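# Rack the bench rod in the cabinet, then place the part

## Task

Take the rod lying on the bench and set it in the cabinet's rack so it runs straight across, sitting between the rack's two existing rods with each end resting in a notch of the rails. After that, set the part onto that same rack, and finish with both grippers released from everything.

## Robot and tools

Robot and frame. Two arms, left_arm and right_arm, each ending in a parallel gripper with a wrist camera (cam_left_wrist, cam_right_wrist, both 616x616 fisheye). Every printed pose uses one shared scene frame: origin on the table top midway between the arms, +z up, +x out over the table, left_arm on the +y side. The arm names do not tell you which side of an image is which. A gripper's fingers extend along its own +z axis and close along its own y axis; the reported end_effector_position is the point between the pads, roughly 1 cm short of the fingertips. Printed hand positions can be a little wrong, more so at long reach.

The 14-number row. Both tools that move the robot take rows of exactly 14 plain numbers, each in [-1, 1], always for both arms even if only one should move: dx, dy, dz, rx, ry, rz, opening for left_arm, then the same seven for right_arm. The first six of each arm are an offset, not a pose: a change from that gripper's pose as printed in the most recent result showing it (before any such result in the scene, and for a second or later call inside one reply, the offset counts from where the robot stands when that call starts). The offset is expressed in the gripper's own axes, not the scene frame. Scale: 1.0 equals 0.6 m of travel or 180 degrees of turn; rx, ry, rz form a single rotation vector. Opening is absolute, not an offset: +1 is fully open (0.094 m), -1 fully closed. All zeros in the first six means 'return to the reference pose', so it is not a pause.

execute_actions. Argument actions holds zero or one item. An empty list only reads the state. An item {"rows": [...], "steps": n} runs up to 15 control steps of 1/30 s (default 15); row k is used on step k and the final row repeats if there are fewer rows. Every row is measured from the same reference pose, not chained from the row before. An item with only {"steps": n} (n up to 300) is a wait counted from the previous result, including the time you spent replying. Optional pictures (boolean) turns camera images on or off; they come by default. A refused call sends nothing.

move. Argument target is one 14-number row as above; optional speed is the top path speed in m/s, 0.002 to 0.5 (default 0.25), with turning capped at twice that value in rad/s. Each gripper follows a straight line to its target, all arms finishing together, lasting 0.5 to 10 s; a move needing more than 10 s stops short. Rotation takes the shorter direction. Paths ignore obstacles and the other arm. Openings are sent at the start. The result adds a move: line giving the ending (done, off_target, moving, held, fault) and any limits: limits=paced means the commanded pose was clipped; limits=held means a safety check blocked some steps, after which the arm may jump faster than speed. Distances of each gripper from its target are listed too. Faster contact hits harder, and aiming deeper past a contact presses harder.

wait. Argument seconds, 0 to 10; the scene runs with no new command.

zoom_image. Arguments camera (cam_left_wrist or cam_right_wrist) and region [x0, y0, x1, y1] in pixels of that camera's latest full image, origin top-left, no larger than 504 by 504.

finished_scene. Replying with no tool call ends everything.

Reading results. Each state line shows left_arm | right_arm with end_effector_position (m) and end_effector_quat_wxyz. grip_measured is the measured finger opening on the command scale; the last Joint positions entry is the opening in metres. A 'pose unreachable' line names an arm whose command the clearance check altered or blocked; HELD marks steps where a row was not fully sent. Hand target (shown when nothing is pending) is where the controller is currently steering a gripper. Joint torques include gravity and friction, so they are only rough load hints. Camera calibration lines give K, distortion and T_world_to_cam; results list cameras whose numbers changed.

Control behaviour. Per step the command is clipped to 70 mm and 16 degrees from the measured pose, and position wins over orientation when both cannot be met. After an action the arm only continues to its last clipped pose, so long reaches need several calls; check the result and send the remainder. Arms tend to stop a centimetre or more low and can sag further with repeated zero offsets: to hold an arm still, send the correction back to its desired pose in the first call of a reply and zeros afterwards, nudging upward if it still droops. Joint limits (rad): waist -2.618 to 3.054, shoulder and elbow 0 to 3.142, wrist pitch and yaw -1.571 to 1.571, wrist roll -2.094 to 2.094.

Gripping. To hold something, command an opening below grip_measured: about 0.03 lower is firm, less is gentler. Pad force tops out around 50-62 N; very thin parts (under ~2 mm) get less grip. Readings may be off by up to ~1 mm per gripper.

Avoid. Dropping, slamming or hard pushing of objects; anything leaving the table (that fails the task); the arms colliding or pressing each other; long heavy holding that heats motors (MOTOR HOT at 75 °C, forced stops at 90 °C, arm collapse at 100 °C, reported as OVER-TEMPERATURE FAULT). Brief external tugs on held parts or pushes on loose ones can occur, so grip securely and recheck placements before finishing.

Each tool is called after ">>>" by a JSON object that holds its "method" and its "body", one argument or row to a line.

## Session

>>> {"method": "execute_actions", "body": {
  "actions": []
}}

Scene clock: 0.00 s of 5400.00 s.
left_arm: end_effector_position=(+0.2041, -0.0969, +0.3457) grip_measured=+1.000 end_effector_quat_wxyz=(-0.371, -0.329, +0.809, -0.315) | right_arm: end_effector_position=(+0.1620, -0.4656, +0.2303) grip_measured=+1.000 end_effector_quat_wxyz=(+0.156, +0.826, +0.409, +0.355)
Joint positions: left_arm=[-0.751  1.971  2.317 -1.428  0.933 -1.838  0.094] | right_arm=[-1.618  1.387  1.333 -1.445 -0.795  0.797  0.094]
Joint velocities: left_arm=[ 0.012 -0.007 -0.007 -0.037 -0.007 -0.007  0.   ] | right_arm=[ 0.012 -0.007  0.012 -0.007 -0.051  0.007  0.   ]
Joint torques (N m, as the arm reports them, + toward a larger angle): no reading
Motor temperatures (°C, as the motors report them): left_arm=[26 26 25 25 26 25] | right_arm=[26 26 24 27 27 25]
Hand target (left_arm): +0.201, -0.095, +0.354; -0.372, -0.321, +0.808, -0.324
Hand target (right_arm): +0.163, -0.465, +0.233; +0.161, +0.823, +0.412, +0.356

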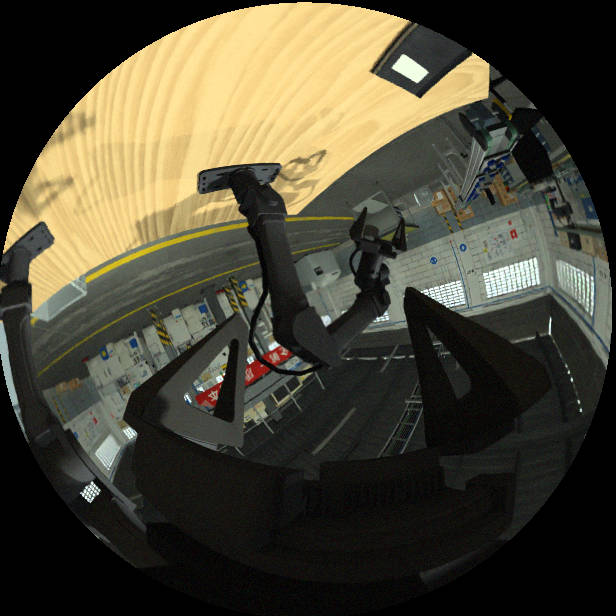

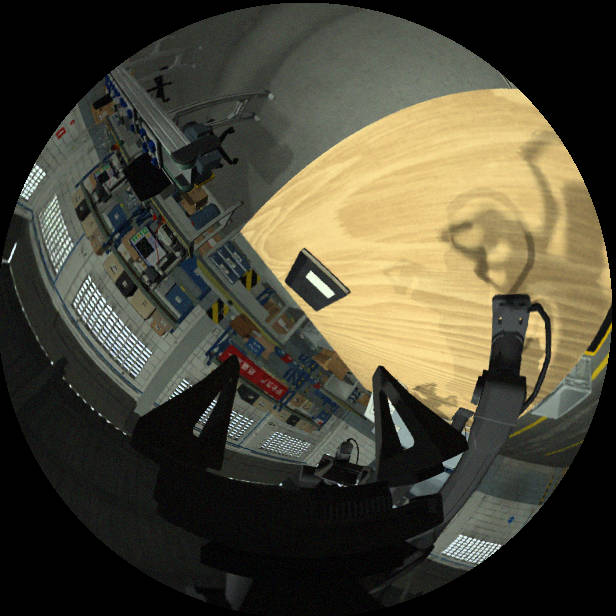

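>>> {"method": "move", "body": {
  "target": [-0.164,0.342,-0.437,0.008,-0.701,0.383,1, 0.40,-0.076,-0.083,-0.268,-0.144,-0.672,1],
  "speed": 0.3
}}

Scene clock: 62.50 s of 5400.00 s.
left_arm: end_effector_position=(+0.2029, +0.2475, +0.3430) grip_measured=+1.000 end_effector_quat_wxyz=(+0.693, -0.005, +0.721, +0.002) | right_arm: end_effector_position=(+0.2009, -0.2458, +0.3492) grip_measured=+1.000 end_effector_quat_wxyz=(+0.704, -0.015, +0.710, +0.016)
Joint positions: left_arm=[-1.484  0.705  0.995 -1.553 -1.528 -1.268  0.094] | right_arm=[-0.559  0.226  0.746 -0.529 -0.44  -0.002  0.094]
Joint velocities: left_arm=[-0.012 -0.007 -0.002 -0.051  0.022 -0.081  0.   ] | right_arm=[ 0.266  0.007 -0.012 -0.007  0.212 -0.066  0.   ]
Joint torques (N m, as the arm reports them, + toward a larger angle): left_arm=[-0.93  0.62  3.85  0.85 -0.88  0.04] | right_arm=[ 0.9   2.52  5.39  1.57  0.07 -0.1 ]
Motor temperatures (°C, as the motors report them): left_arm=[26 32 27 27 26 25] | right_arm=[26 28 27 28 27 25]
Hand target (left_arm): +0.202, +0.251, +0.345; +0.701, -0.007, +0.713, -0.002
Hand target (right_arm): +0.200, -0.249, +0.343; +0.703, -0.010, +0.712, +0.004
Off the commanded pose (left_arm): 0.008 m, 2 deg.
Off the commanded pose (right_arm): 0.005 m, 3 deg.
joint sent to its limit (left arm) — the command would take joint 5 (wrist yaw) past its lower limit, so that joint was sent only as far as its limit.
After step 90, 54.10 s passed at rest.
move: off_target (right_arm)
camera_calibration (this result's frames):
cam_left_wrist: T_world_to_cam=[[0.0716708, -0.964377, -0.254639, 0.322589], [-0.726337, 0.124506, -0.675968, 0.363129], [0.683592, 0.233401, -0.691539, 0.133335], [0, 0, 0, 1]] pos_world=[0.149487, 0.234765, 0.419814]
cam_right_wrist: T_world_to_cam=[[0.104226, -0.993099, 0.0537729, -0.284124], [-0.57159, -0.104059, -0.813914, 0.412201], [0.813893, 0.0540949, -0.578492, 0.152989], [0, 0, 0, 1]] pos_world=[0.140706, -0.247546, 0.439277]

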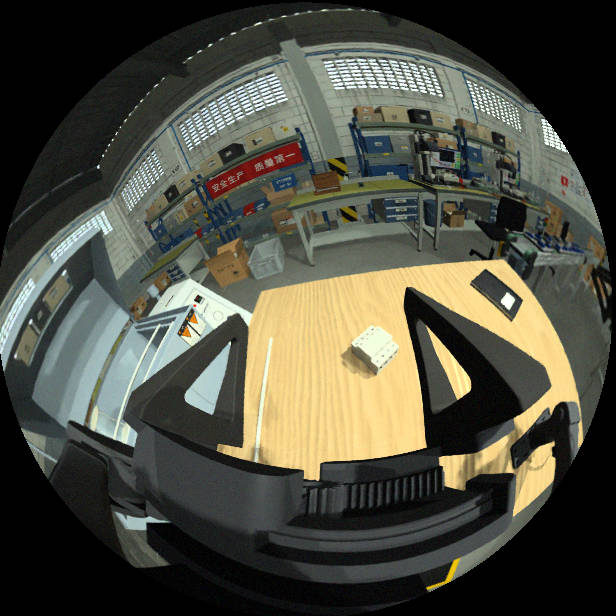

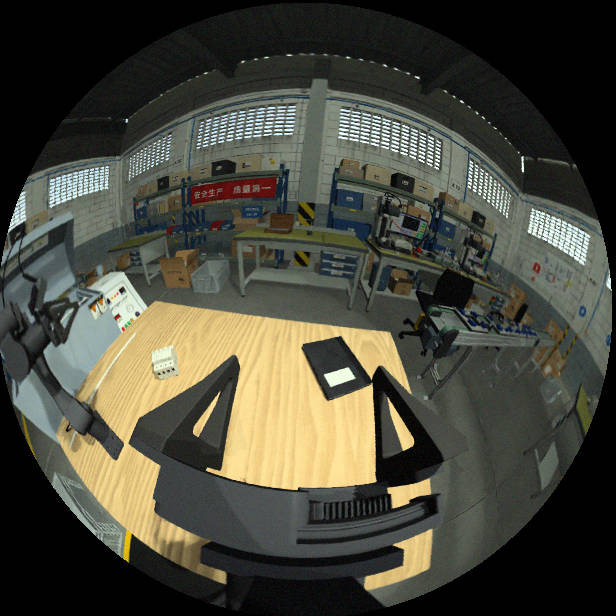

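>>> {"method": "move", "body": {
  "target": [0.072,0.3375,0.162,-0.25,0,0,1, 0,0,0,0,0,0,1],
  "speed": 0.25
}}

Scene clock: 101.20 s of 5400.00 s.
left_arm: end_effector_position=(+0.2995, +0.4465, +0.3016) grip_measured=+1.000 end_effector_quat_wxyz=(+0.644, -0.264, +0.663, +0.275) | right_arm: end_effector_position=(+0.2010, -0.2460, +0.3492) grip_measured=+1.000 end_effector_quat_wxyz=(+0.704, -0.014, +0.710, +0.015)
Joint positions: left_arm=[ 0.175  0.762  0.545  0.193 -0.67   0.01   0.094] | right_arm=[-0.544  0.226  0.746 -0.529 -0.423 -0.002  0.094]
Joint velocities: left_arm=[-0.012 -0.012  0.002  0.007 -0.022  0.022  0.   ] | right_arm=[-0.007  0.007  0.002 -0.022  0.037  0.051  0.   ]
Joint torques (N m, as the arm reports them, + toward a larger angle): left_arm=[ 0.73 -1.03  6.25  1.94  0.02  0.07] | right_arm=[-0.42  3.97  6.8   1.64 -0.09 -0.03]
Motor temperatures (°C, as the motors report them): left_arm=[26 28 27 27 27 25] | right_arm=[26 27 27 33 27 25]
Hand target (left_arm): +0.296, +0.448, +0.308; +0.655, -0.266, +0.652, +0.275
Hand target (right_arm): +0.201, -0.246, +0.349; +0.704, -0.015, +0.710, +0.016
Off the commanded pose (left_arm): 0.009 m, 1 deg.
Off the commanded pose (right_arm): 0.000 m, 0 deg.
After step 90, 32.77 s passed at rest.
move: done; limits=paced
camera_calibration (this result's frames):
cam_left_wrist: T_world_to_cam=[[0.721477, -0.632348, -0.282148, 0.162468], [-0.611905, -0.391515, -0.687232, 0.580005], [0.324105, 0.668469, -0.669406, -0.101087], [0, 0, 0, 1]] pos_world=[0.270453, 0.397391, 0.37677]
cam_right_wrist: T_world_to_cam=[[0.101578, -0.993365, 0.0539202, -0.283972], [-0.571918, -0.102659, -0.813862, 0.41261], [0.813997, 0.0518324, -0.578551, 0.152362], [0, 0, 0, 1]] pos_world=[0.140802, -0.247627, 0.439269]

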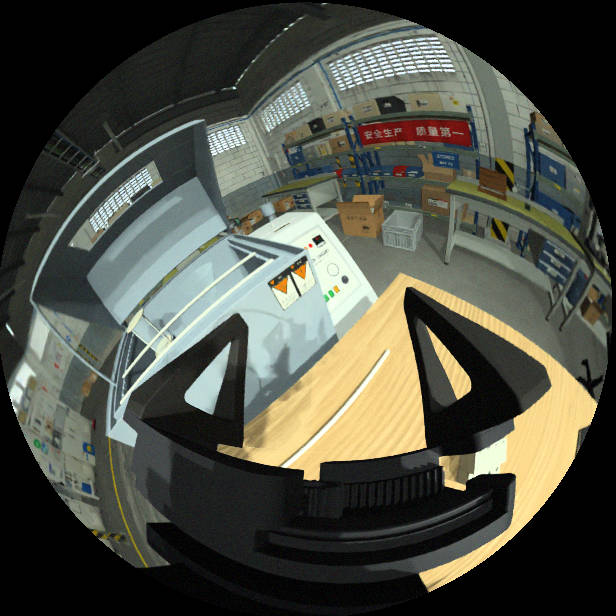

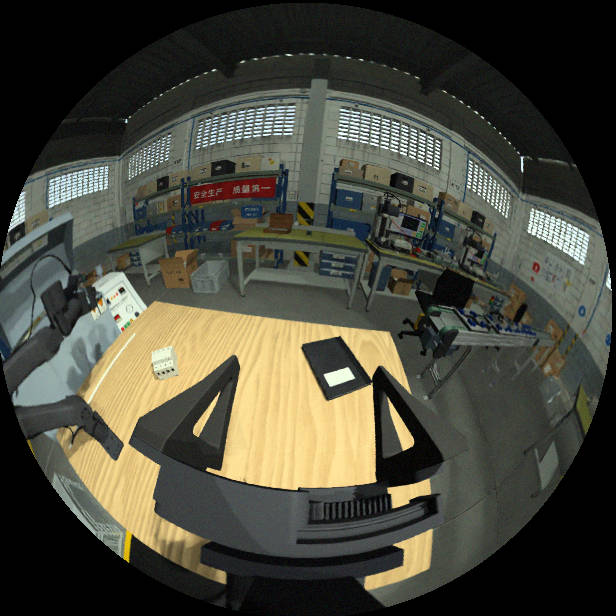

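>>> {"method": "move", "body": {
  "target": [-0.2,0.271,-0.035,-0.25,0,0,1, 0,0,0,0,0,0,1],
  "speed": 0.25
}}

Scene clock: 113.67 s of 5400.00 s.
left_arm: end_effector_position=(+0.1781, +0.5425, +0.4230) grip_measured=+1.000 end_effector_quat_wxyz=(+0.505, -0.483, +0.506, +0.505) | right_arm: end_effector_position=(+0.2010, -0.2460, +0.3492) grip_measured=+1.000 end_effector_quat_wxyz=(+0.704, -0.014, +0.710, +0.015)
Joint positions: left_arm=[ 0.441  0.906  1.027 -0.068 -1.17   0.072  0.094] | right_arm=[-0.544  0.226  0.746 -0.529 -0.423 -0.002  0.094]
Joint velocities: left_arm=[-0.007 -0.012 -0.007  0.037  0.081  0.007  0.   ] | right_arm=[ 0.002 -0.002 -0.002 -0.066  0.007 -0.051  0.   ]
Joint torques (N m, as the arm reports them, + toward a larger angle): left_arm=[ 0.68  0.43  8.5   1.33 -0.07  0.05] | right_arm=[ 0.03  3.92  7.    1.64  0.02 -0.01]
Motor temperatures (°C, as the motors report them): left_arm=[26 28 28 29 27 25] | right_arm=[26 27 27 34 27 25]
Hand target (left_arm): +0.174, +0.544, +0.429; +0.499, -0.487, +0.503, +0.511
Hand target (right_arm): +0.201, -0.246, +0.349; +0.704, -0.014, +0.710, +0.015
Off the commanded pose (left_arm): 0.007 m, 2 deg.
Off the commanded pose (right_arm): 0.000 m, 0 deg.
After step 90, 7.33 s passed at rest.
move: done
camera_calibration (this result's frames):
cam_left_wrist: T_world_to_cam=[[0.959231, 0.0558668, -0.277047, -0.0727965], [-0.167035, -0.678678, -0.715189, 0.715125], [-0.227981, 0.732308, -0.641677, 0.00740745], [0, 0, 0, 1]] pos_world=[0.190968, 0.483982, 0.496034]
cam_right_wrist: T_world_to_cam=[[0.101578, -0.993365, 0.0539202, -0.283972], [-0.571918, -0.102659, -0.813862, 0.41261], [0.813997, 0.0518324, -0.578551, 0.152362], [0, 0, 0, 1]] pos_world=[0.140802, -0.247627, 0.439269]

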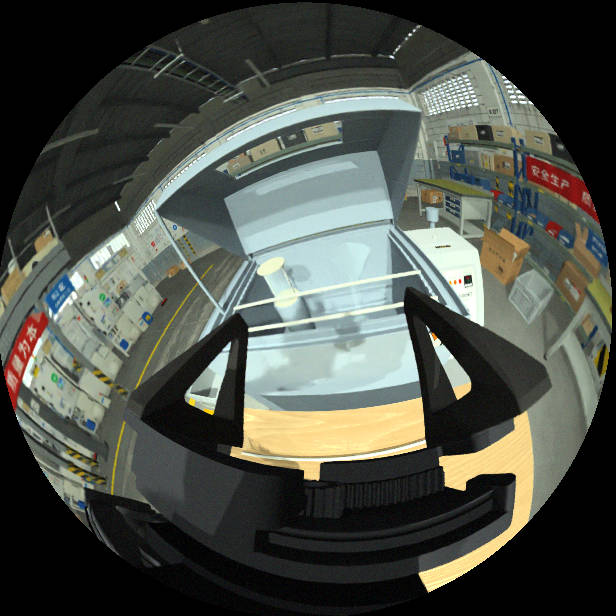

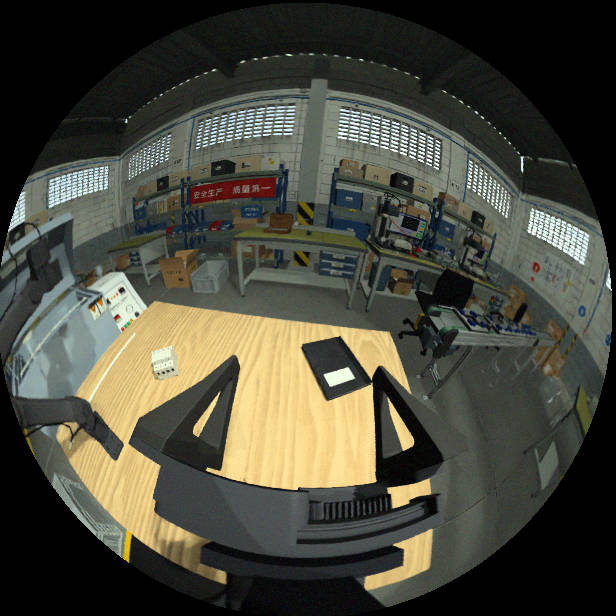

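>>> {"method": "zoom_image", "body": {
  "camera": "cam_left_wrist",
  "region": [170, 200, 500, 420]
}}

Region (170, 200, 500, 420) of cam_left_wrist's 616x616 image, scaled by 1.527, with more detail than that image has.

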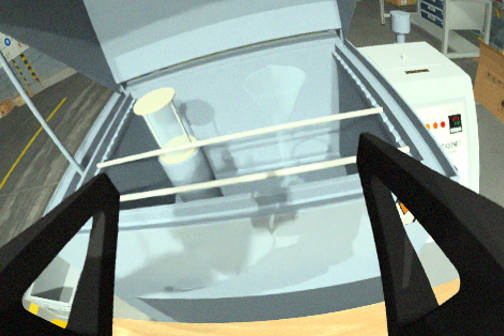

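>>> {"method": "move", "body": {
  "target": [0.502,-0.002,-0.140,0.388,0.388,0.371,1, 0,0,0,0,0,0,1],
  "speed": 0.25
}}

Scene clock: 162.00 s of 5400.00 s.
left_arm: end_effector_position=(+0.1674, +0.4694, +0.1205) grip_measured=+1.000 end_effector_quat_wxyz=(+0.002, -0.026, +1.000, +0.009) | right_arm: end_effector_position=(+0.2010, -0.2460, +0.3492) grip_measured=+1.000 end_effector_quat_wxyz=(+0.704, -0.014, +0.710, +0.015)
Joint positions: left_arm=[ 0.906  1.36   1.089 -1.285 -0.01   0.79   0.094] | right_arm=[-0.544  0.226  0.746 -0.529 -0.423 -0.002  0.094]
Joint velocities: left_arm=[-0.012 -0.017  0.002  0.022 -0.022 -0.037  0.   ] | right_arm=[-0.007  0.002 -0.012 -0.037  0.007 -0.007  0.   ]
Joint torques (N m, as the arm reports them, + toward a larger angle): left_arm=[-0.72 -3.07  5.53  0.32  0.1   0.06] | right_arm=[0.08 4.05 7.08 1.65 0.05 0.02]
Motor temperatures (°C, as the motors report them): left_arm=[26 27 31 29 26 25] | right_arm=[26 28 28 36 27 25]
Hand target (left_arm): +0.167, +0.463, +0.120; -0.002, -0.016, +1.000, -0.004
Hand target (right_arm): +0.201, -0.246, +0.349; +0.704, -0.014, +0.710, +0.015
Off the commanded pose (left_arm): 0.006 m, 3 deg.
Off the commanded pose (right_arm): 0.000 m, 0 deg.
After step 90, 40.73 s passed at rest.
move: off_target (left_arm)
camera_calibration (this result's frames):
cam_left_wrist: T_world_to_cam=[[-0.206915, -0.974234, -0.0897465, 0.513937], [-0.711923, 0.08701, 0.696846, 0.00904375], [-0.671082, 0.20808, -0.711583, 0.193012], [0, 0, 0, 1]] pos_world=[0.242307, 0.459746, 0.177166]
cam_right_wrist: T_world_to_cam=[[0.101578, -0.993365, 0.0539202, -0.283972], [-0.571918, -0.102659, -0.813862, 0.41261], [0.813997, 0.0518324, -0.578551, 0.152362], [0, 0, 0, 1]] pos_world=[0.140802, -0.247627, 0.439269]

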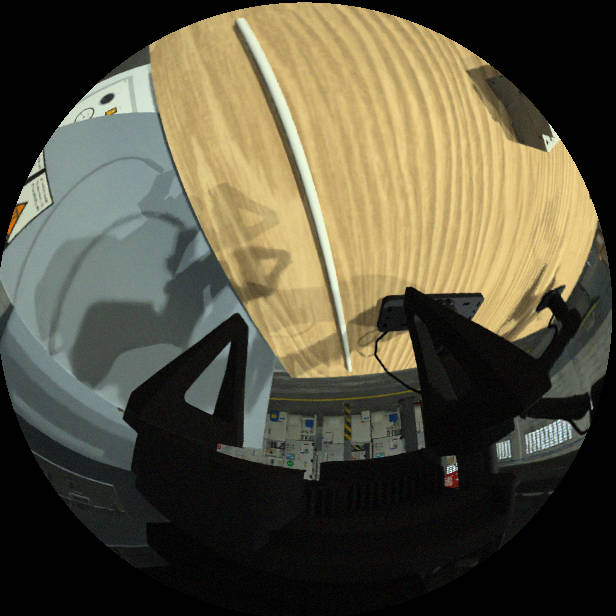

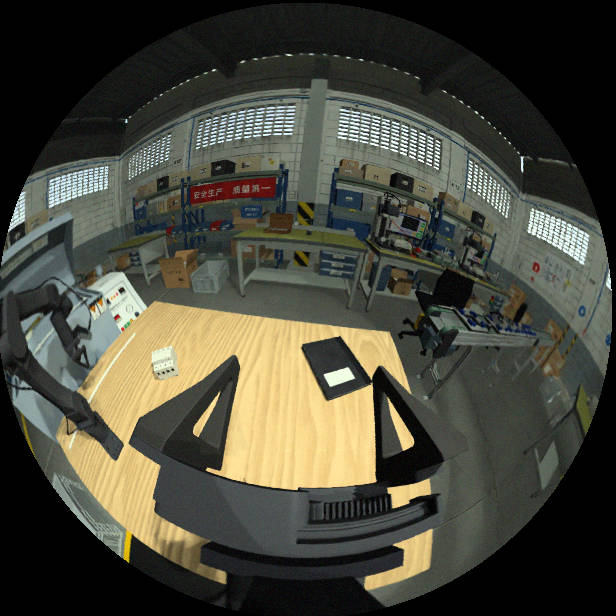

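>>> {"method": "move", "body": {
  "target": [-0.038,0.004,0.14,0,0,0,-0.1, 0,0,0,0,0,0,1],
  "speed": 0.15
}}

Scene clock: 189.00 s of 5400.00 s.
left_arm: end_effector_position=(+0.1856, +0.4751, +0.0391) grip_measured=-0.098 end_effector_quat_wxyz=(-0.002, -0.027, +1.000, +0.005) | right_arm: end_effector_position=(+0.2010, -0.2460, +0.3492) grip_measured=+1.000 end_effector_quat_wxyz=(+0.704, -0.014, +0.710, +0.015)
Joint positions: left_arm=[ 0.864  1.502  0.878 -0.942 -0.01   0.746  0.042] | right_arm=[-0.544  0.226  0.746 -0.529 -0.423 -0.002  0.094]
Joint velocities: left_arm=[-0.012 -0.017 -0.017 -0.007  0.051 -0.022  0.001] | right_arm=[ 0.007 -0.007  0.002 -0.081  0.007 -0.051  0.   ]
Joint torques (N m, as the arm reports them, + toward a larger angle): left_arm=[-0.83 -3.72  4.46  0.67 -0.03 -0.08] | right_arm=[0.07 4.   6.97 1.68 0.01 0.02]
Motor temperatures (°C, as the motors report them): left_arm=[26 28 29 27 26 25] | right_arm=[26 28 28 37 27 25]
Hand target (left_arm): +0.189, +0.475, +0.036; +0.001, -0.026, +1.000, +0.008
Hand target (right_arm): +0.201, -0.246, +0.349; +0.704, -0.014, +0.710, +0.015
Off the commanded pose (left_arm): 0.005 m, 1 deg.
Off the commanded pose (right_arm): 0.000 m, 0 deg.
After step 90, 22.77 s passed at rest.
move: done
camera_calibration (this result's frames):
cam_left_wrist: T_world_to_cam=[[-0.205213, -0.975281, -0.0819475, 0.515827], [-0.70782, 0.0900655, 0.700628, 0.0758575], [-0.675928, 0.201782, -0.708805, 0.149929], [0, 0, 0, 1]] pos_world=[0.260889, 0.46599, 0.0953935]
cam_right_wrist: T_world_to_cam=[[0.101578, -0.993365, 0.0539202, -0.283972], [-0.571918, -0.102659, -0.813862, 0.41261], [0.813997, 0.0518324, -0.578551, 0.152362], [0, 0, 0, 1]] pos_world=[0.140802, -0.247627, 0.439269]

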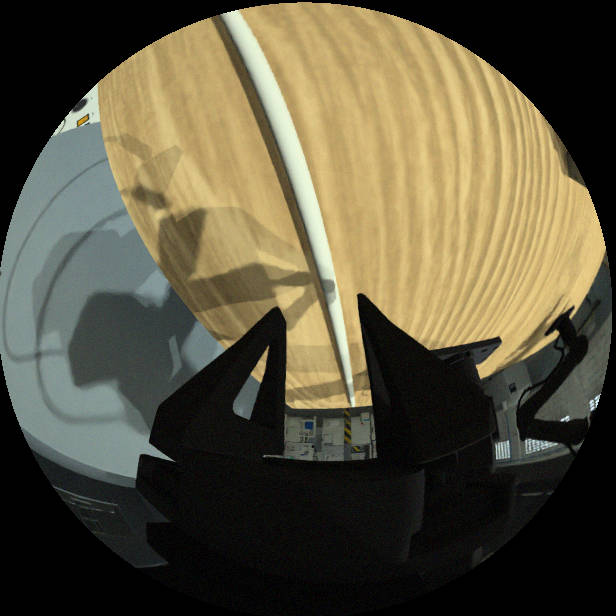

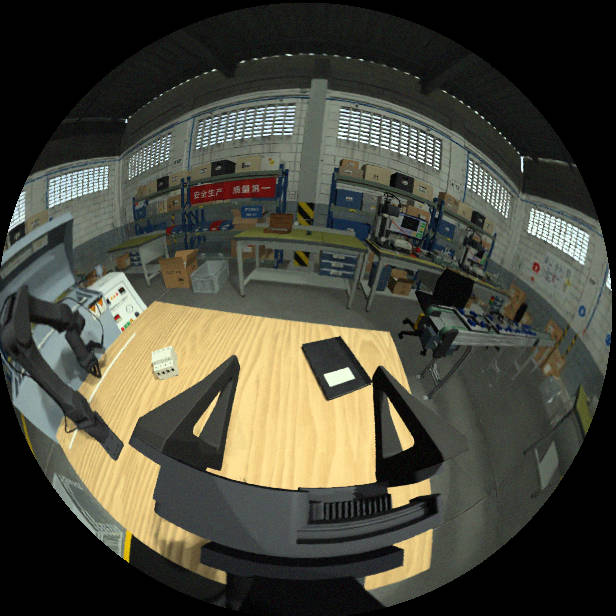

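>>> {"method": "move", "body": {
  "target": [-0.006,-0.005,0.044,0,0,0,-0.1, 0,0,0,0,0,0,1],
  "speed": 0.04
}}

Scene clock: 196.67 s of 5400.00 s.
left_arm: end_effector_position=(+0.1864, +0.4741, +0.0164) grip_measured=-0.098 end_effector_quat_wxyz=(-0.003, -0.028, +1.000, +0.004) | right_arm: end_effector_position=(+0.2010, -0.2460, +0.3492) grip_measured=+1.000 end_effector_quat_wxyz=(+0.704, -0.014, +0.710, +0.015)
Joint positions: left_arm=[ 0.859  1.545  0.82  -0.843 -0.01   0.739  0.042] | right_arm=[-0.544  0.226  0.746 -0.529 -0.423 -0.002  0.094]
Joint velocities: left_arm=[ 0.002  0.022 -0.012  0.051  0.066  0.022 -0.   ] | right_arm=[ 0.022 -0.007  0.002  0.037 -0.007  0.022  0.   ]
Joint torques (N m, as the arm reports them, + toward a larger angle): left_arm=[-0.81 -3.75  4.    0.64 -0.05 -0.07] | right_arm=[0.01 3.88 6.91 1.62 0.01 0.  ]
Motor temperatures (°C, as the motors report them): left_arm=[26 28 29 27 26 25] | right_arm=[26 28 28 38 27 25]
Hand target (left_arm): +0.189, +0.473, +0.013; -0.002, -0.027, +1.000, +0.005
Hand target (right_arm): +0.201, -0.246, +0.349; +0.704, -0.014, +0.710, +0.015
Off the commanded pose (left_arm): 0.005 m, 0 deg.
Off the commanded pose (right_arm): 0.000 m, 0 deg.
After step 90, 3.53 s passed at rest.
move: done
camera_calibration (this result's frames):
cam_left_wrist: T_world_to_cam=[[-0.203146, -0.975921, -0.0794315, 0.513045], [-0.706582, 0.0899535, 0.70189, 0.092203], [-0.677845, 0.198711, -0.707842, 0.136395], [0, 0, 0, 1]] pos_world=[0.261827, 0.465294, 0.072582]
cam_right_wrist: T_world_to_cam=[[0.101578, -0.993365, 0.0539202, -0.283972], [-0.571918, -0.102659, -0.813862, 0.41261], [0.813997, 0.0518324, -0.578551, 0.152362], [0, 0, 0, 1]] pos_world=[0.140802, -0.247627, 0.439269]

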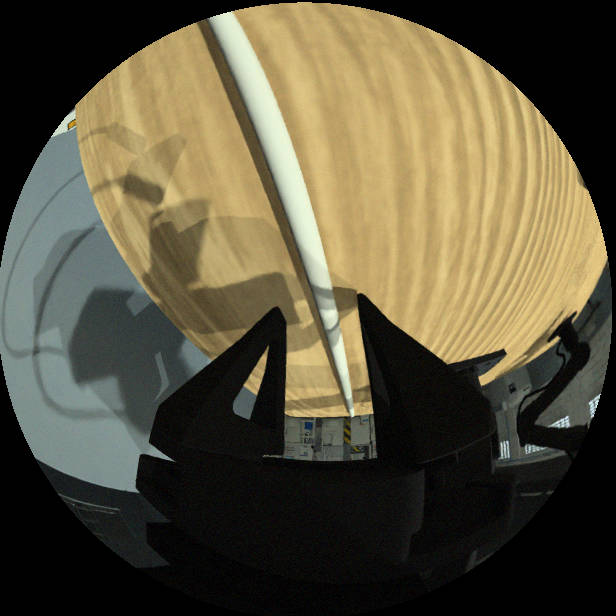

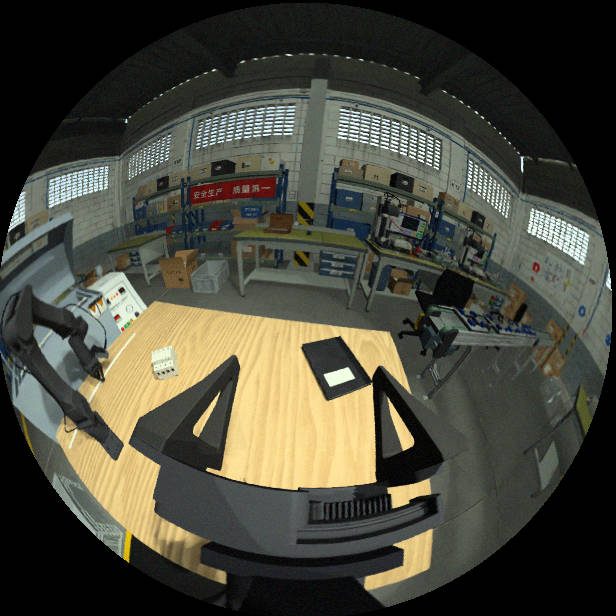

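Lower a few mm more.

>>> {"method": "move", "body": {
  "target": [0,-0.003,0.013,0,0,0,-0.1, 0,0,0,0,0,0,1],
  "speed": 0.02
}}

>>> {"method": "move", "body": {
  "target": [0,0,0,0,0,0,-0.85, 0,0,0,0,0,0,1],
  "speed": 0.02
}}

Scene clock: 202.40 s of 5400.00 s.
left_arm: end_effector_position=(+0.1851, +0.4728, +0.0135) grip_measured=-0.098 end_effector_quat_wxyz=(-0.003, -0.028, +1.000, +0.004) | right_arm: end_effector_position=(+0.2010, -0.2460, +0.3492) grip_measured=+1.000 end_effector_quat_wxyz=(+0.704, -0.014, +0.710, +0.015)
Joint positions: left_arm=[ 0.859  1.545  0.807 -0.831 -0.01   0.738  0.042] | right_arm=[-0.544  0.226  0.746 -0.529 -0.423 -0.002  0.094]
Joint velocities: left_arm=[ 0.002  0.012 -0.002 -0.007 -0.007 -0.022 -0.001] | right_arm=[-0.017  0.017 -0.007 -0.037  0.022 -0.037  0.   ]
Joint torques (N m, as the arm reports them, + toward a larger angle): left_arm=[-0.38 -3.43  3.82  0.68 -0.04 -0.03] | right_arm=[-0.1   4.    7.08  1.64 -0.03  0.04]
Motor temperatures (°C, as the motors report them): left_arm=[26 28 29 27 26 25] | right_arm=[26 28 28 38 27 25]
Hand target (left_arm): +0.186, +0.472, +0.009; -0.003, -0.028, +1.000, +0.004
Hand target (right_arm): +0.201, -0.246, +0.349; +0.704, -0.014, +0.710, +0.015
Off the commanded pose (left_arm): 0.005 m, 0 deg.
Off the commanded pose (right_arm): 0.000 m, 0 deg.
After step 90, 2.00 s passed at rest.
move: done
camera_calibration (this result's frames):
cam_left_wrist: T_world_to_cam=[[-0.202837, -0.976063, -0.0784747, 0.511233], [-0.706056, 0.0902557, 0.702381, 0.0932316], [-0.678485, 0.197877, -0.707462, 0.134178], [0, 0, 0, 1]] pos_world=[0.260561, 0.46403, 0.0695603]
cam_right_wrist: T_world_to_cam=[[0.101578, -0.993365, 0.0539202, -0.283972], [-0.571918, -0.102659, -0.813862, 0.41261], [0.813997, 0.0518324, -0.578551, 0.152362], [0, 0, 0, 1]] pos_world=[0.140802, -0.247627, 0.439269]

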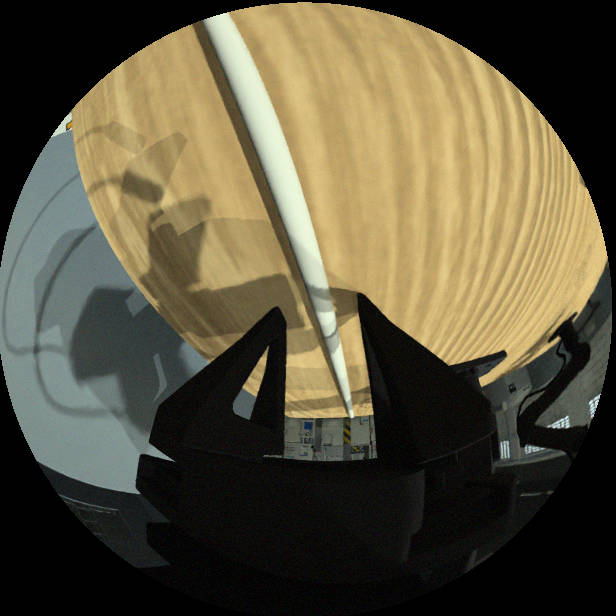

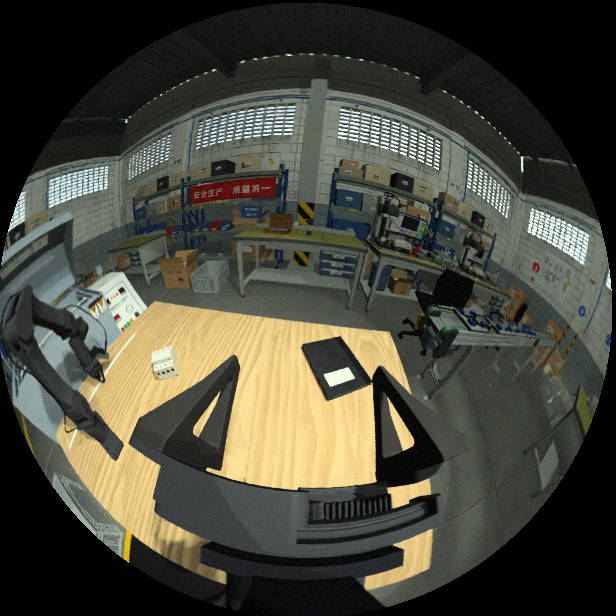

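Scene clock: 202.90 s of 5400.00 s.
left_arm: end_effector_position=(+0.1850, +0.4729, +0.0135) grip_measured=-0.816 end_effector_quat_wxyz=(-0.003, -0.028, +1.000, +0.004) | right_arm: end_effector_position=(+0.2010, -0.2460, +0.3492) grip_measured=+1.000 end_effector_quat_wxyz=(+0.704, -0.014, +0.710, +0.015)
Joint positions: left_arm=[ 0.859  1.545  0.807 -0.831 -0.011  0.738  0.009] | right_arm=[-0.544  0.226  0.746 -0.529 -0.423 -0.002  0.094]
Joint velocities: left_arm=[-0.002 -0.012  0.007 -0.022  0.007 -0.007 -0.001] | right_arm=[-0.007 -0.007 -0.012  0.037  0.037  0.095  0.   ]
Joint torques (N m, as the arm reports them, + toward a larger angle): left_arm=[-0.06 -4.27  4.67  0.49 -0.04  0.  ] | right_arm=[0.03 3.96 6.9  1.63 0.05 0.03]
Motor temperatures (°C, as the motors report them): left_arm=[26 28 29 27 26 25] | right_arm=[26 28 28 38 27 25]
Hand target (left_arm): +0.185, +0.473, +0.013; -0.003, -0.028, +1.000, +0.004
Hand target (right_arm): +0.201, -0.246, +0.349; +0.704, -0.014, +0.710, +0.015
Off the commanded pose (left_arm): 0.000 m, 0 deg.
Off the commanded pose (right_arm): 0.000 m, 0 deg.
move: done
camera_calibration (this result's frames):
cam_left_wrist: T_world_to_cam=[[-0.202879, -0.976021, -0.078886, 0.5113], [-0.705673, 0.0898796, 0.702814, 0.0932548], [-0.678871, 0.198254, -0.706987, 0.13398], [0, 0, 0, 1]] pos_world=[0.260495, 0.464096, 0.0695159]
cam_right_wrist: T_world_to_cam=[[0.101578, -0.993365, 0.0539202, -0.283972], [-0.571918, -0.102659, -0.813862, 0.41261], [0.813997, 0.0518324, -0.578551, 0.152362], [0, 0, 0, 1]] pos_world=[0.140802, -0.247627, 0.439269]

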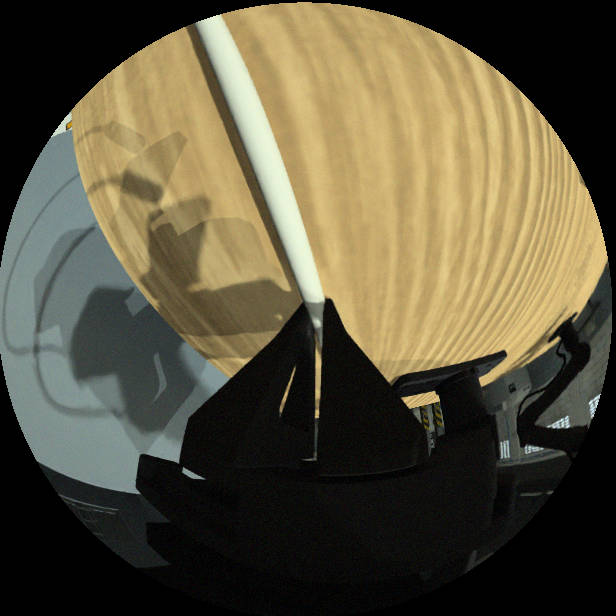

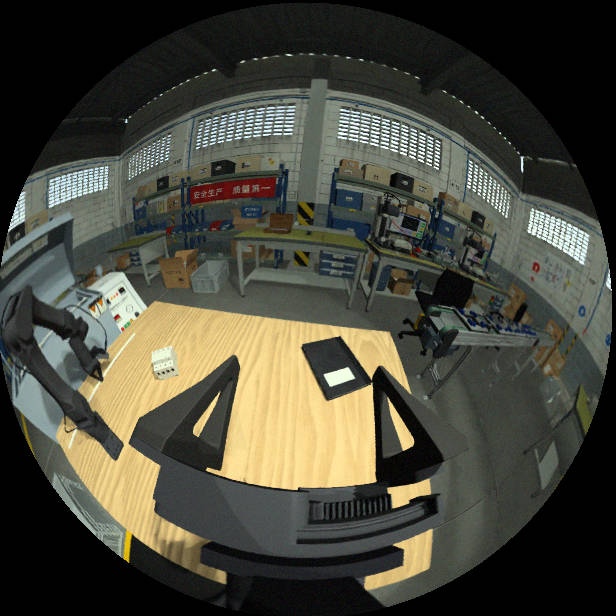

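>>> {"method": "move", "body": {
  "target": [0,0,-0.48,0,0,0.018,-0.85, 0,0,0,0,0,0,1],
  "speed": 0.12
}}

Scene clock: 211.20 s of 5400.00 s.
left_arm: end_effector_position=(+0.1912, +0.4718, +0.2906) grip_measured=-0.816 end_effector_quat_wxyz=(+0.142, -0.007, +0.979, +0.144) | right_arm: end_effector_position=(+0.2010, -0.2460, +0.3492) grip_measured=+1.000 end_effector_quat_wxyz=(+0.704, -0.014, +0.710, +0.015)
Joint positions: left_arm=[ 0.837  1.252  1.647 -1.559 -0.011  0.762  0.009] | right_arm=[-0.544  0.226  0.746 -0.529 -0.423 -0.002  0.094]
Joint velocities: left_arm=[-0.002  0.017  0.007  0.007  0.051  0.007  0.   ] | right_arm=[-0.007  0.007 -0.002 -0.022  0.022  0.037  0.   ]
Joint torques (N m, as the arm reports them, + toward a larger angle): left_arm=[-0.83 -3.12  6.93  1.01 -0.04  0.06] | right_arm=[-0.02  3.97  6.95  1.67  0.01  0.04]
Motor temperatures (°C, as the motors report them): left_arm=[26 29 29 27 26 25] | right_arm=[26 28 29 38 27 25]
Hand target (left_arm): +0.190, +0.467, +0.301; +0.153, +0.002, +0.976, +0.153
Hand target (right_arm): +0.201, -0.246, +0.349; +0.704, -0.014, +0.710, +0.015
Off the commanded pose (left_arm): 0.012 m, 23 deg; orientation clipped at the last step of the last action.
Off the commanded pose (right_arm): 0.000 m, 0 deg.
joint sent to its limit (left arm) — the command would take joint 4 (wrist pitch) past its lower limit, so that joint was sent only as far as its limit.
After step 90, 2.53 s passed at rest.
move: off_target (left_arm); limits=paced
camera_calibration (this result's frames):
cam_left_wrist: T_world_to_cam=[[-0.175086, -0.896186, -0.407672, 0.585907], [-0.874988, -0.048197, 0.48174, 0.0647059], [-0.451377, 0.441054, -0.775713, 0.196251], [0, 0, 0, 1]] pos_world=[0.247784, 0.441643, 0.359921]
cam_right_wrist: T_world_to_cam=[[0.101578, -0.993365, 0.0539202, -0.283972], [-0.571918, -0.102659, -0.813862, 0.41261], [0.813997, 0.0518324, -0.578551, 0.152362], [0, 0, 0, 1]] pos_world=[0.140802, -0.247627, 0.439269]

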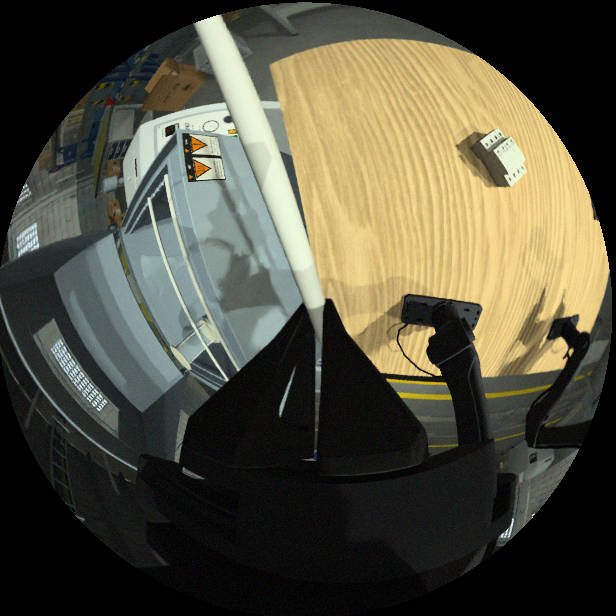

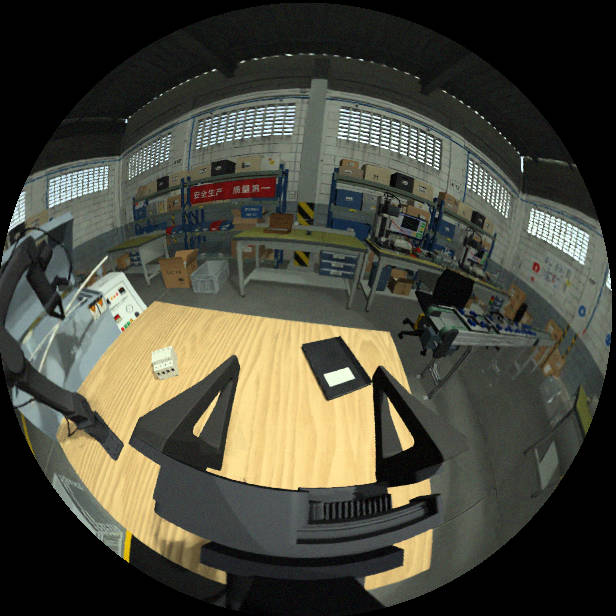

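>>> {"method": "move", "body": {
  "target": [0.047,0.249,0.025,-0.101,0.086,0.032,-0.85, 0,0,0,0,0,0,1],
  "speed": 0.1
}}

Scene clock: 231.90 s of 5400.00 s.
left_arm: end_effector_position=(+0.1627, +0.6117, +0.3018) grip_measured=-0.848 end_effector_quat_wxyz=(-0.005, +0.009, +0.958, +0.285) | right_arm: end_effector_position=(+0.2010, -0.2460, +0.3492) grip_measured=+1.000 end_effector_quat_wxyz=(+0.704, -0.014, +0.710, +0.015)
Joint positions: left_arm=[ 1.042  1.513  1.818 -1.382 -0.314  1.076  0.007] | right_arm=[-0.544  0.226  0.746 -0.529 -0.423 -0.002  0.094]
Joint velocities: left_arm=[-0.007 -0.002  0.002 -0.037 -0.051 -0.007 -0.001] | right_arm=[-0.007 -0.017  0.007 -0.081 -0.051  0.022  0.   ]
Joint torques (N m, as the arm reports them, + toward a larger angle): left_arm=[ 0.67 -4.24  7.64  1.35 -0.27  0.06] | right_arm=[-0.04  3.98  6.91  1.64  0.    0.04]
Motor temperatures (°C, as the motors report them): left_arm=[26 28 30 27 26 25] | right_arm=[26 28 29 39 27 25]
Hand target (left_arm): +0.162, +0.620, +0.313; +0.001, +0.002, +0.952, +0.305
Hand target (right_arm): +0.201, -0.246, +0.349; +0.704, -0.014, +0.710, +0.015
Off the commanded pose (left_arm): 0.012 m, 2 deg.
Off the commanded pose (right_arm): 0.000 m, 0 deg.
After step 90, 15.17 s passed at rest.
move: off_target (left_arm)
camera_calibration (this result's frames):
cam_left_wrist: T_world_to_cam=[[-0.275483, -0.764018, -0.583426, 0.699377], [-0.698347, -0.258021, 0.667635, 0.084594], [-0.660621, 0.591356, -0.46247, -0.022046], [0, 0, 0, 1]] pos_world=[0.237178, 0.569201, 0.341361]
cam_right_wrist: T_world_to_cam=[[0.101578, -0.993365, 0.0539202, -0.283972], [-0.571918, -0.102659, -0.813862, 0.41261], [0.813997, 0.0518324, -0.578551, 0.152362], [0, 0, 0, 1]] pos_world=[0.140802, -0.247627, 0.439269]

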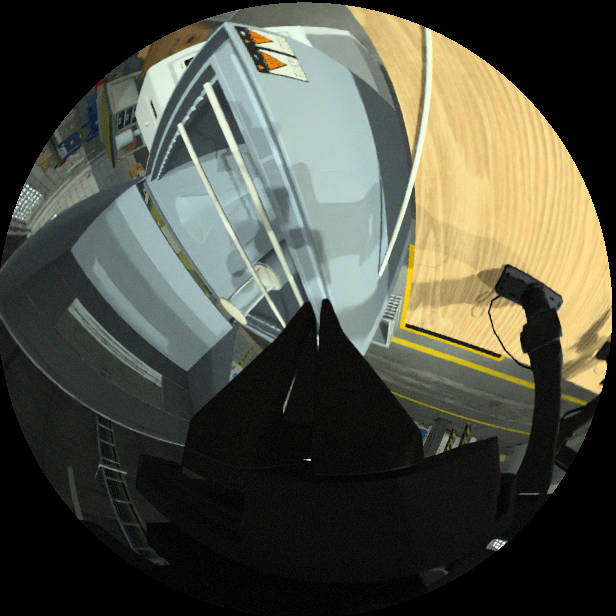

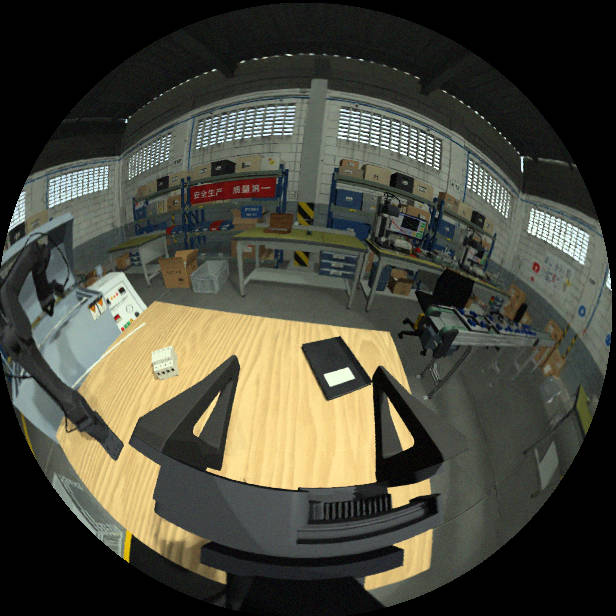

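>>> {"method": "move", "body": {
  "target": [-0.201,-0.232,0.247,0.182,-0.035,0.103,-0.1, 0,0,0,0,0,0,1],
  "speed": 0.2
}}

Scene clock: 274.43 s of 5400.00 s.
left_arm: end_effector_position=(+0.2651, +0.5723, +0.0907) grip_measured=-0.102 end_effector_quat_wxyz=(-0.021, +0.160, +0.987, -0.017) | right_arm: end_effector_position=(+0.2010, -0.2460, +0.3492) grip_measured=+1.000 end_effector_quat_wxyz=(+0.704, -0.014, +0.710, +0.015)
Joint positions: left_arm=[ 0.89   1.975  1.645 -1.292 -0.017  1.148  0.042] | right_arm=[-0.544  0.226  0.746 -0.529 -0.423 -0.002  0.094]
Joint velocities: left_arm=[-0.002  0.007  0.002 -0.066  0.037  0.037 -0.001] | right_arm=[ 0.002  0.007 -0.022 -0.037 -0.037  0.095  0.   ]
Joint torques (N m, as the arm reports them, + toward a larger angle): left_arm=[-0.63 -8.99  6.82  0.51  0.11  0.1 ] | right_arm=[ 0.08  4.06  7.02  1.61 -0.03  0.04]
Motor temperatures (°C, as the motors report them): left_arm=[26 29 31 29 26 25] | right_arm=[26 28 29 40 27 25]
Hand target (left_arm): +0.275, +0.575, +0.098; -0.003, +0.170, +0.986, -0.004
Hand target (right_arm): +0.201, -0.246, +0.349; +0.704, -0.014, +0.710, +0.015
Off the commanded pose (left_arm): 0.018 m, 3 deg.
Off the commanded pose (right_arm): 0.000 m, 0 deg.
After step 90, 37.43 s passed at rest.
move: off_target (left_arm)
camera_calibration (this result's frames):
cam_left_wrist: T_world_to_cam=[[-0.551184, -0.834016, -0.0247793, 0.636808], [-0.591757, 0.369799, 0.716291, -0.105068], [-0.588234, 0.409471, -0.697362, 0.0773969], [0, 0, 0, 1]] pos_world=[0.334351, 0.538271, 0.145012]
cam_right_wrist: T_world_to_cam=[[0.101578, -0.993365, 0.0539202, -0.283972], [-0.571918, -0.102659, -0.813862, 0.41261], [0.813997, 0.0518324, -0.578551, 0.152362], [0, 0, 0, 1]] pos_world=[0.140802, -0.247627, 0.439269]

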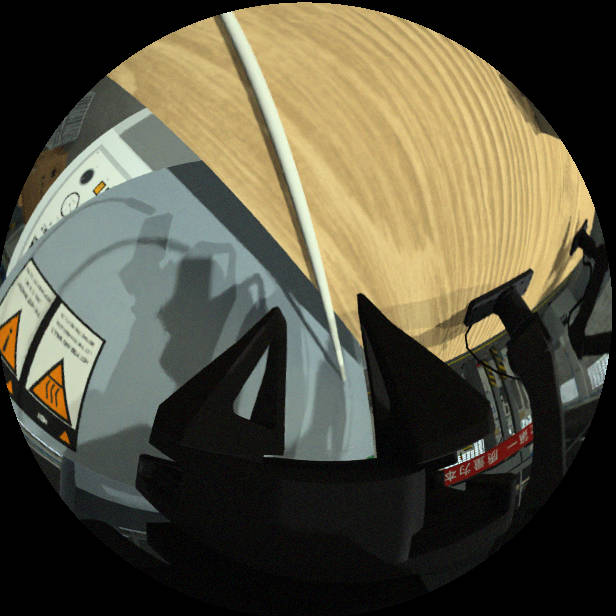

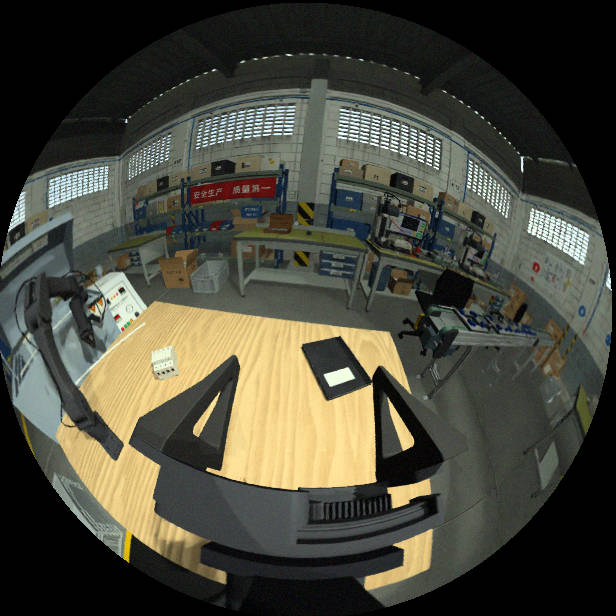

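>>> {"method": "move", "body": {
  "target": [-0.056,0.017,0.083,-0.0127,-0.0115,-0.005,-0.2, 0,0,0,0,0,0,1],
  "speed": 0.08
}}

Scene clock: 297.00 s of 5400.00 s.
left_arm: end_effector_position=(+0.2917, +0.5728, +0.0414) grip_measured=-0.198 end_effector_quat_wxyz=(-0.007, +0.153, +0.988, -0.000) | right_arm: end_effector_position=(+0.2010, -0.2460, +0.3492) grip_measured=+1.000 end_effector_quat_wxyz=(+0.704, -0.014, +0.710, +0.015)
Joint positions: left_arm=[ 0.842  2.041  1.543 -1.082 -0.012  1.085  0.038] | right_arm=[-0.544  0.226  0.746 -0.529 -0.423 -0.002  0.094]
Joint velocities: left_arm=[ 0.007 -0.002 -0.007  0.022  0.022  0.051 -0.001] | right_arm=[ 0.002 -0.002 -0.002 -0.051 -0.022  0.022  0.   ]
Joint torques (N m, as the arm reports them, + toward a larger angle): left_arm=[-0.75 -8.84  4.49  0.58  0.1  -0.05] | right_arm=[0.1  3.84 6.91 1.68 0.04 0.03]
Motor temperatures (°C, as the motors report them): left_arm=[26 33 31 27 26 25] | right_arm=[26 28 29 41 27 25]
Hand target (left_arm): +0.297, +0.570, +0.039; +0.000, +0.153, +0.988, -0.001
Hand target (right_arm): +0.201, -0.246, +0.349; +0.704, -0.014, +0.710, +0.015
Off the commanded pose (left_arm): 0.007 m, 1 deg.
Off the commanded pose (right_arm): 0.000 m, 0 deg.
After step 90, 18.30 s passed at rest.
move: done
camera_calibration (this result's frames):
cam_left_wrist: T_world_to_cam=[[-0.537159, -0.840915, -0.0657485, 0.652242], [-0.619863, 0.340685, 0.706897, -0.0288938], [-0.572041, 0.420471, -0.704254, 0.0477391], [0, 0, 0, 1]] pos_world=[0.359756, 0.538251, 0.0969294]
cam_right_wrist: T_world_to_cam=[[0.101578, -0.993365, 0.0539202, -0.283972], [-0.571918, -0.102659, -0.813862, 0.41261], [0.813997, 0.0518324, -0.578551, 0.152362], [0, 0, 0, 1]] pos_world=[0.140802, -0.247627, 0.439269]

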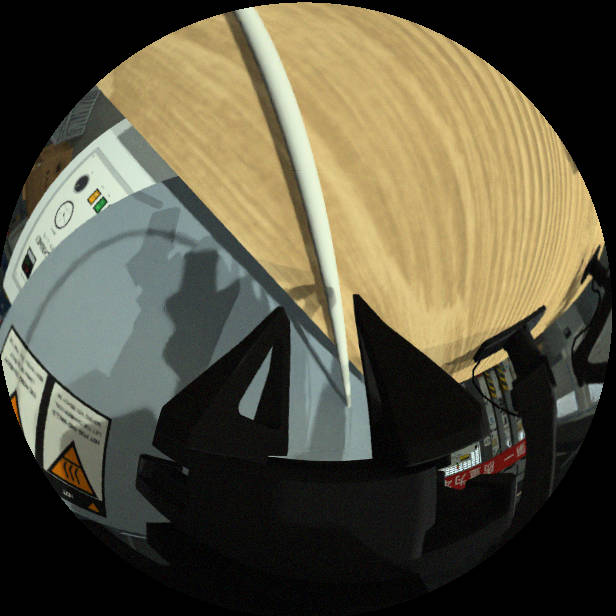

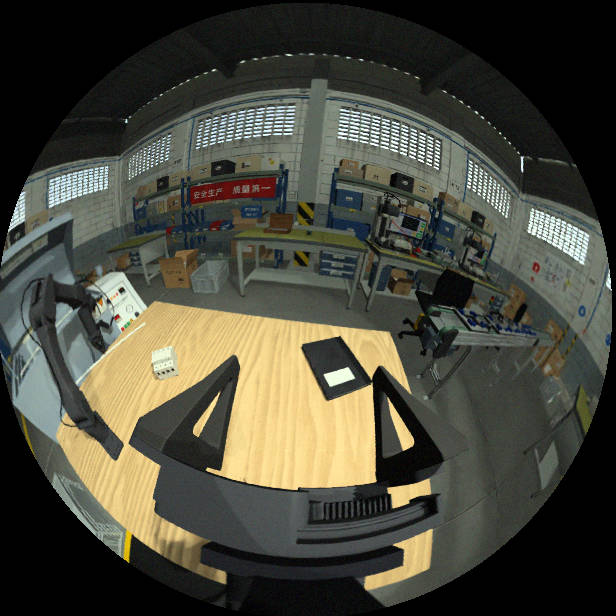

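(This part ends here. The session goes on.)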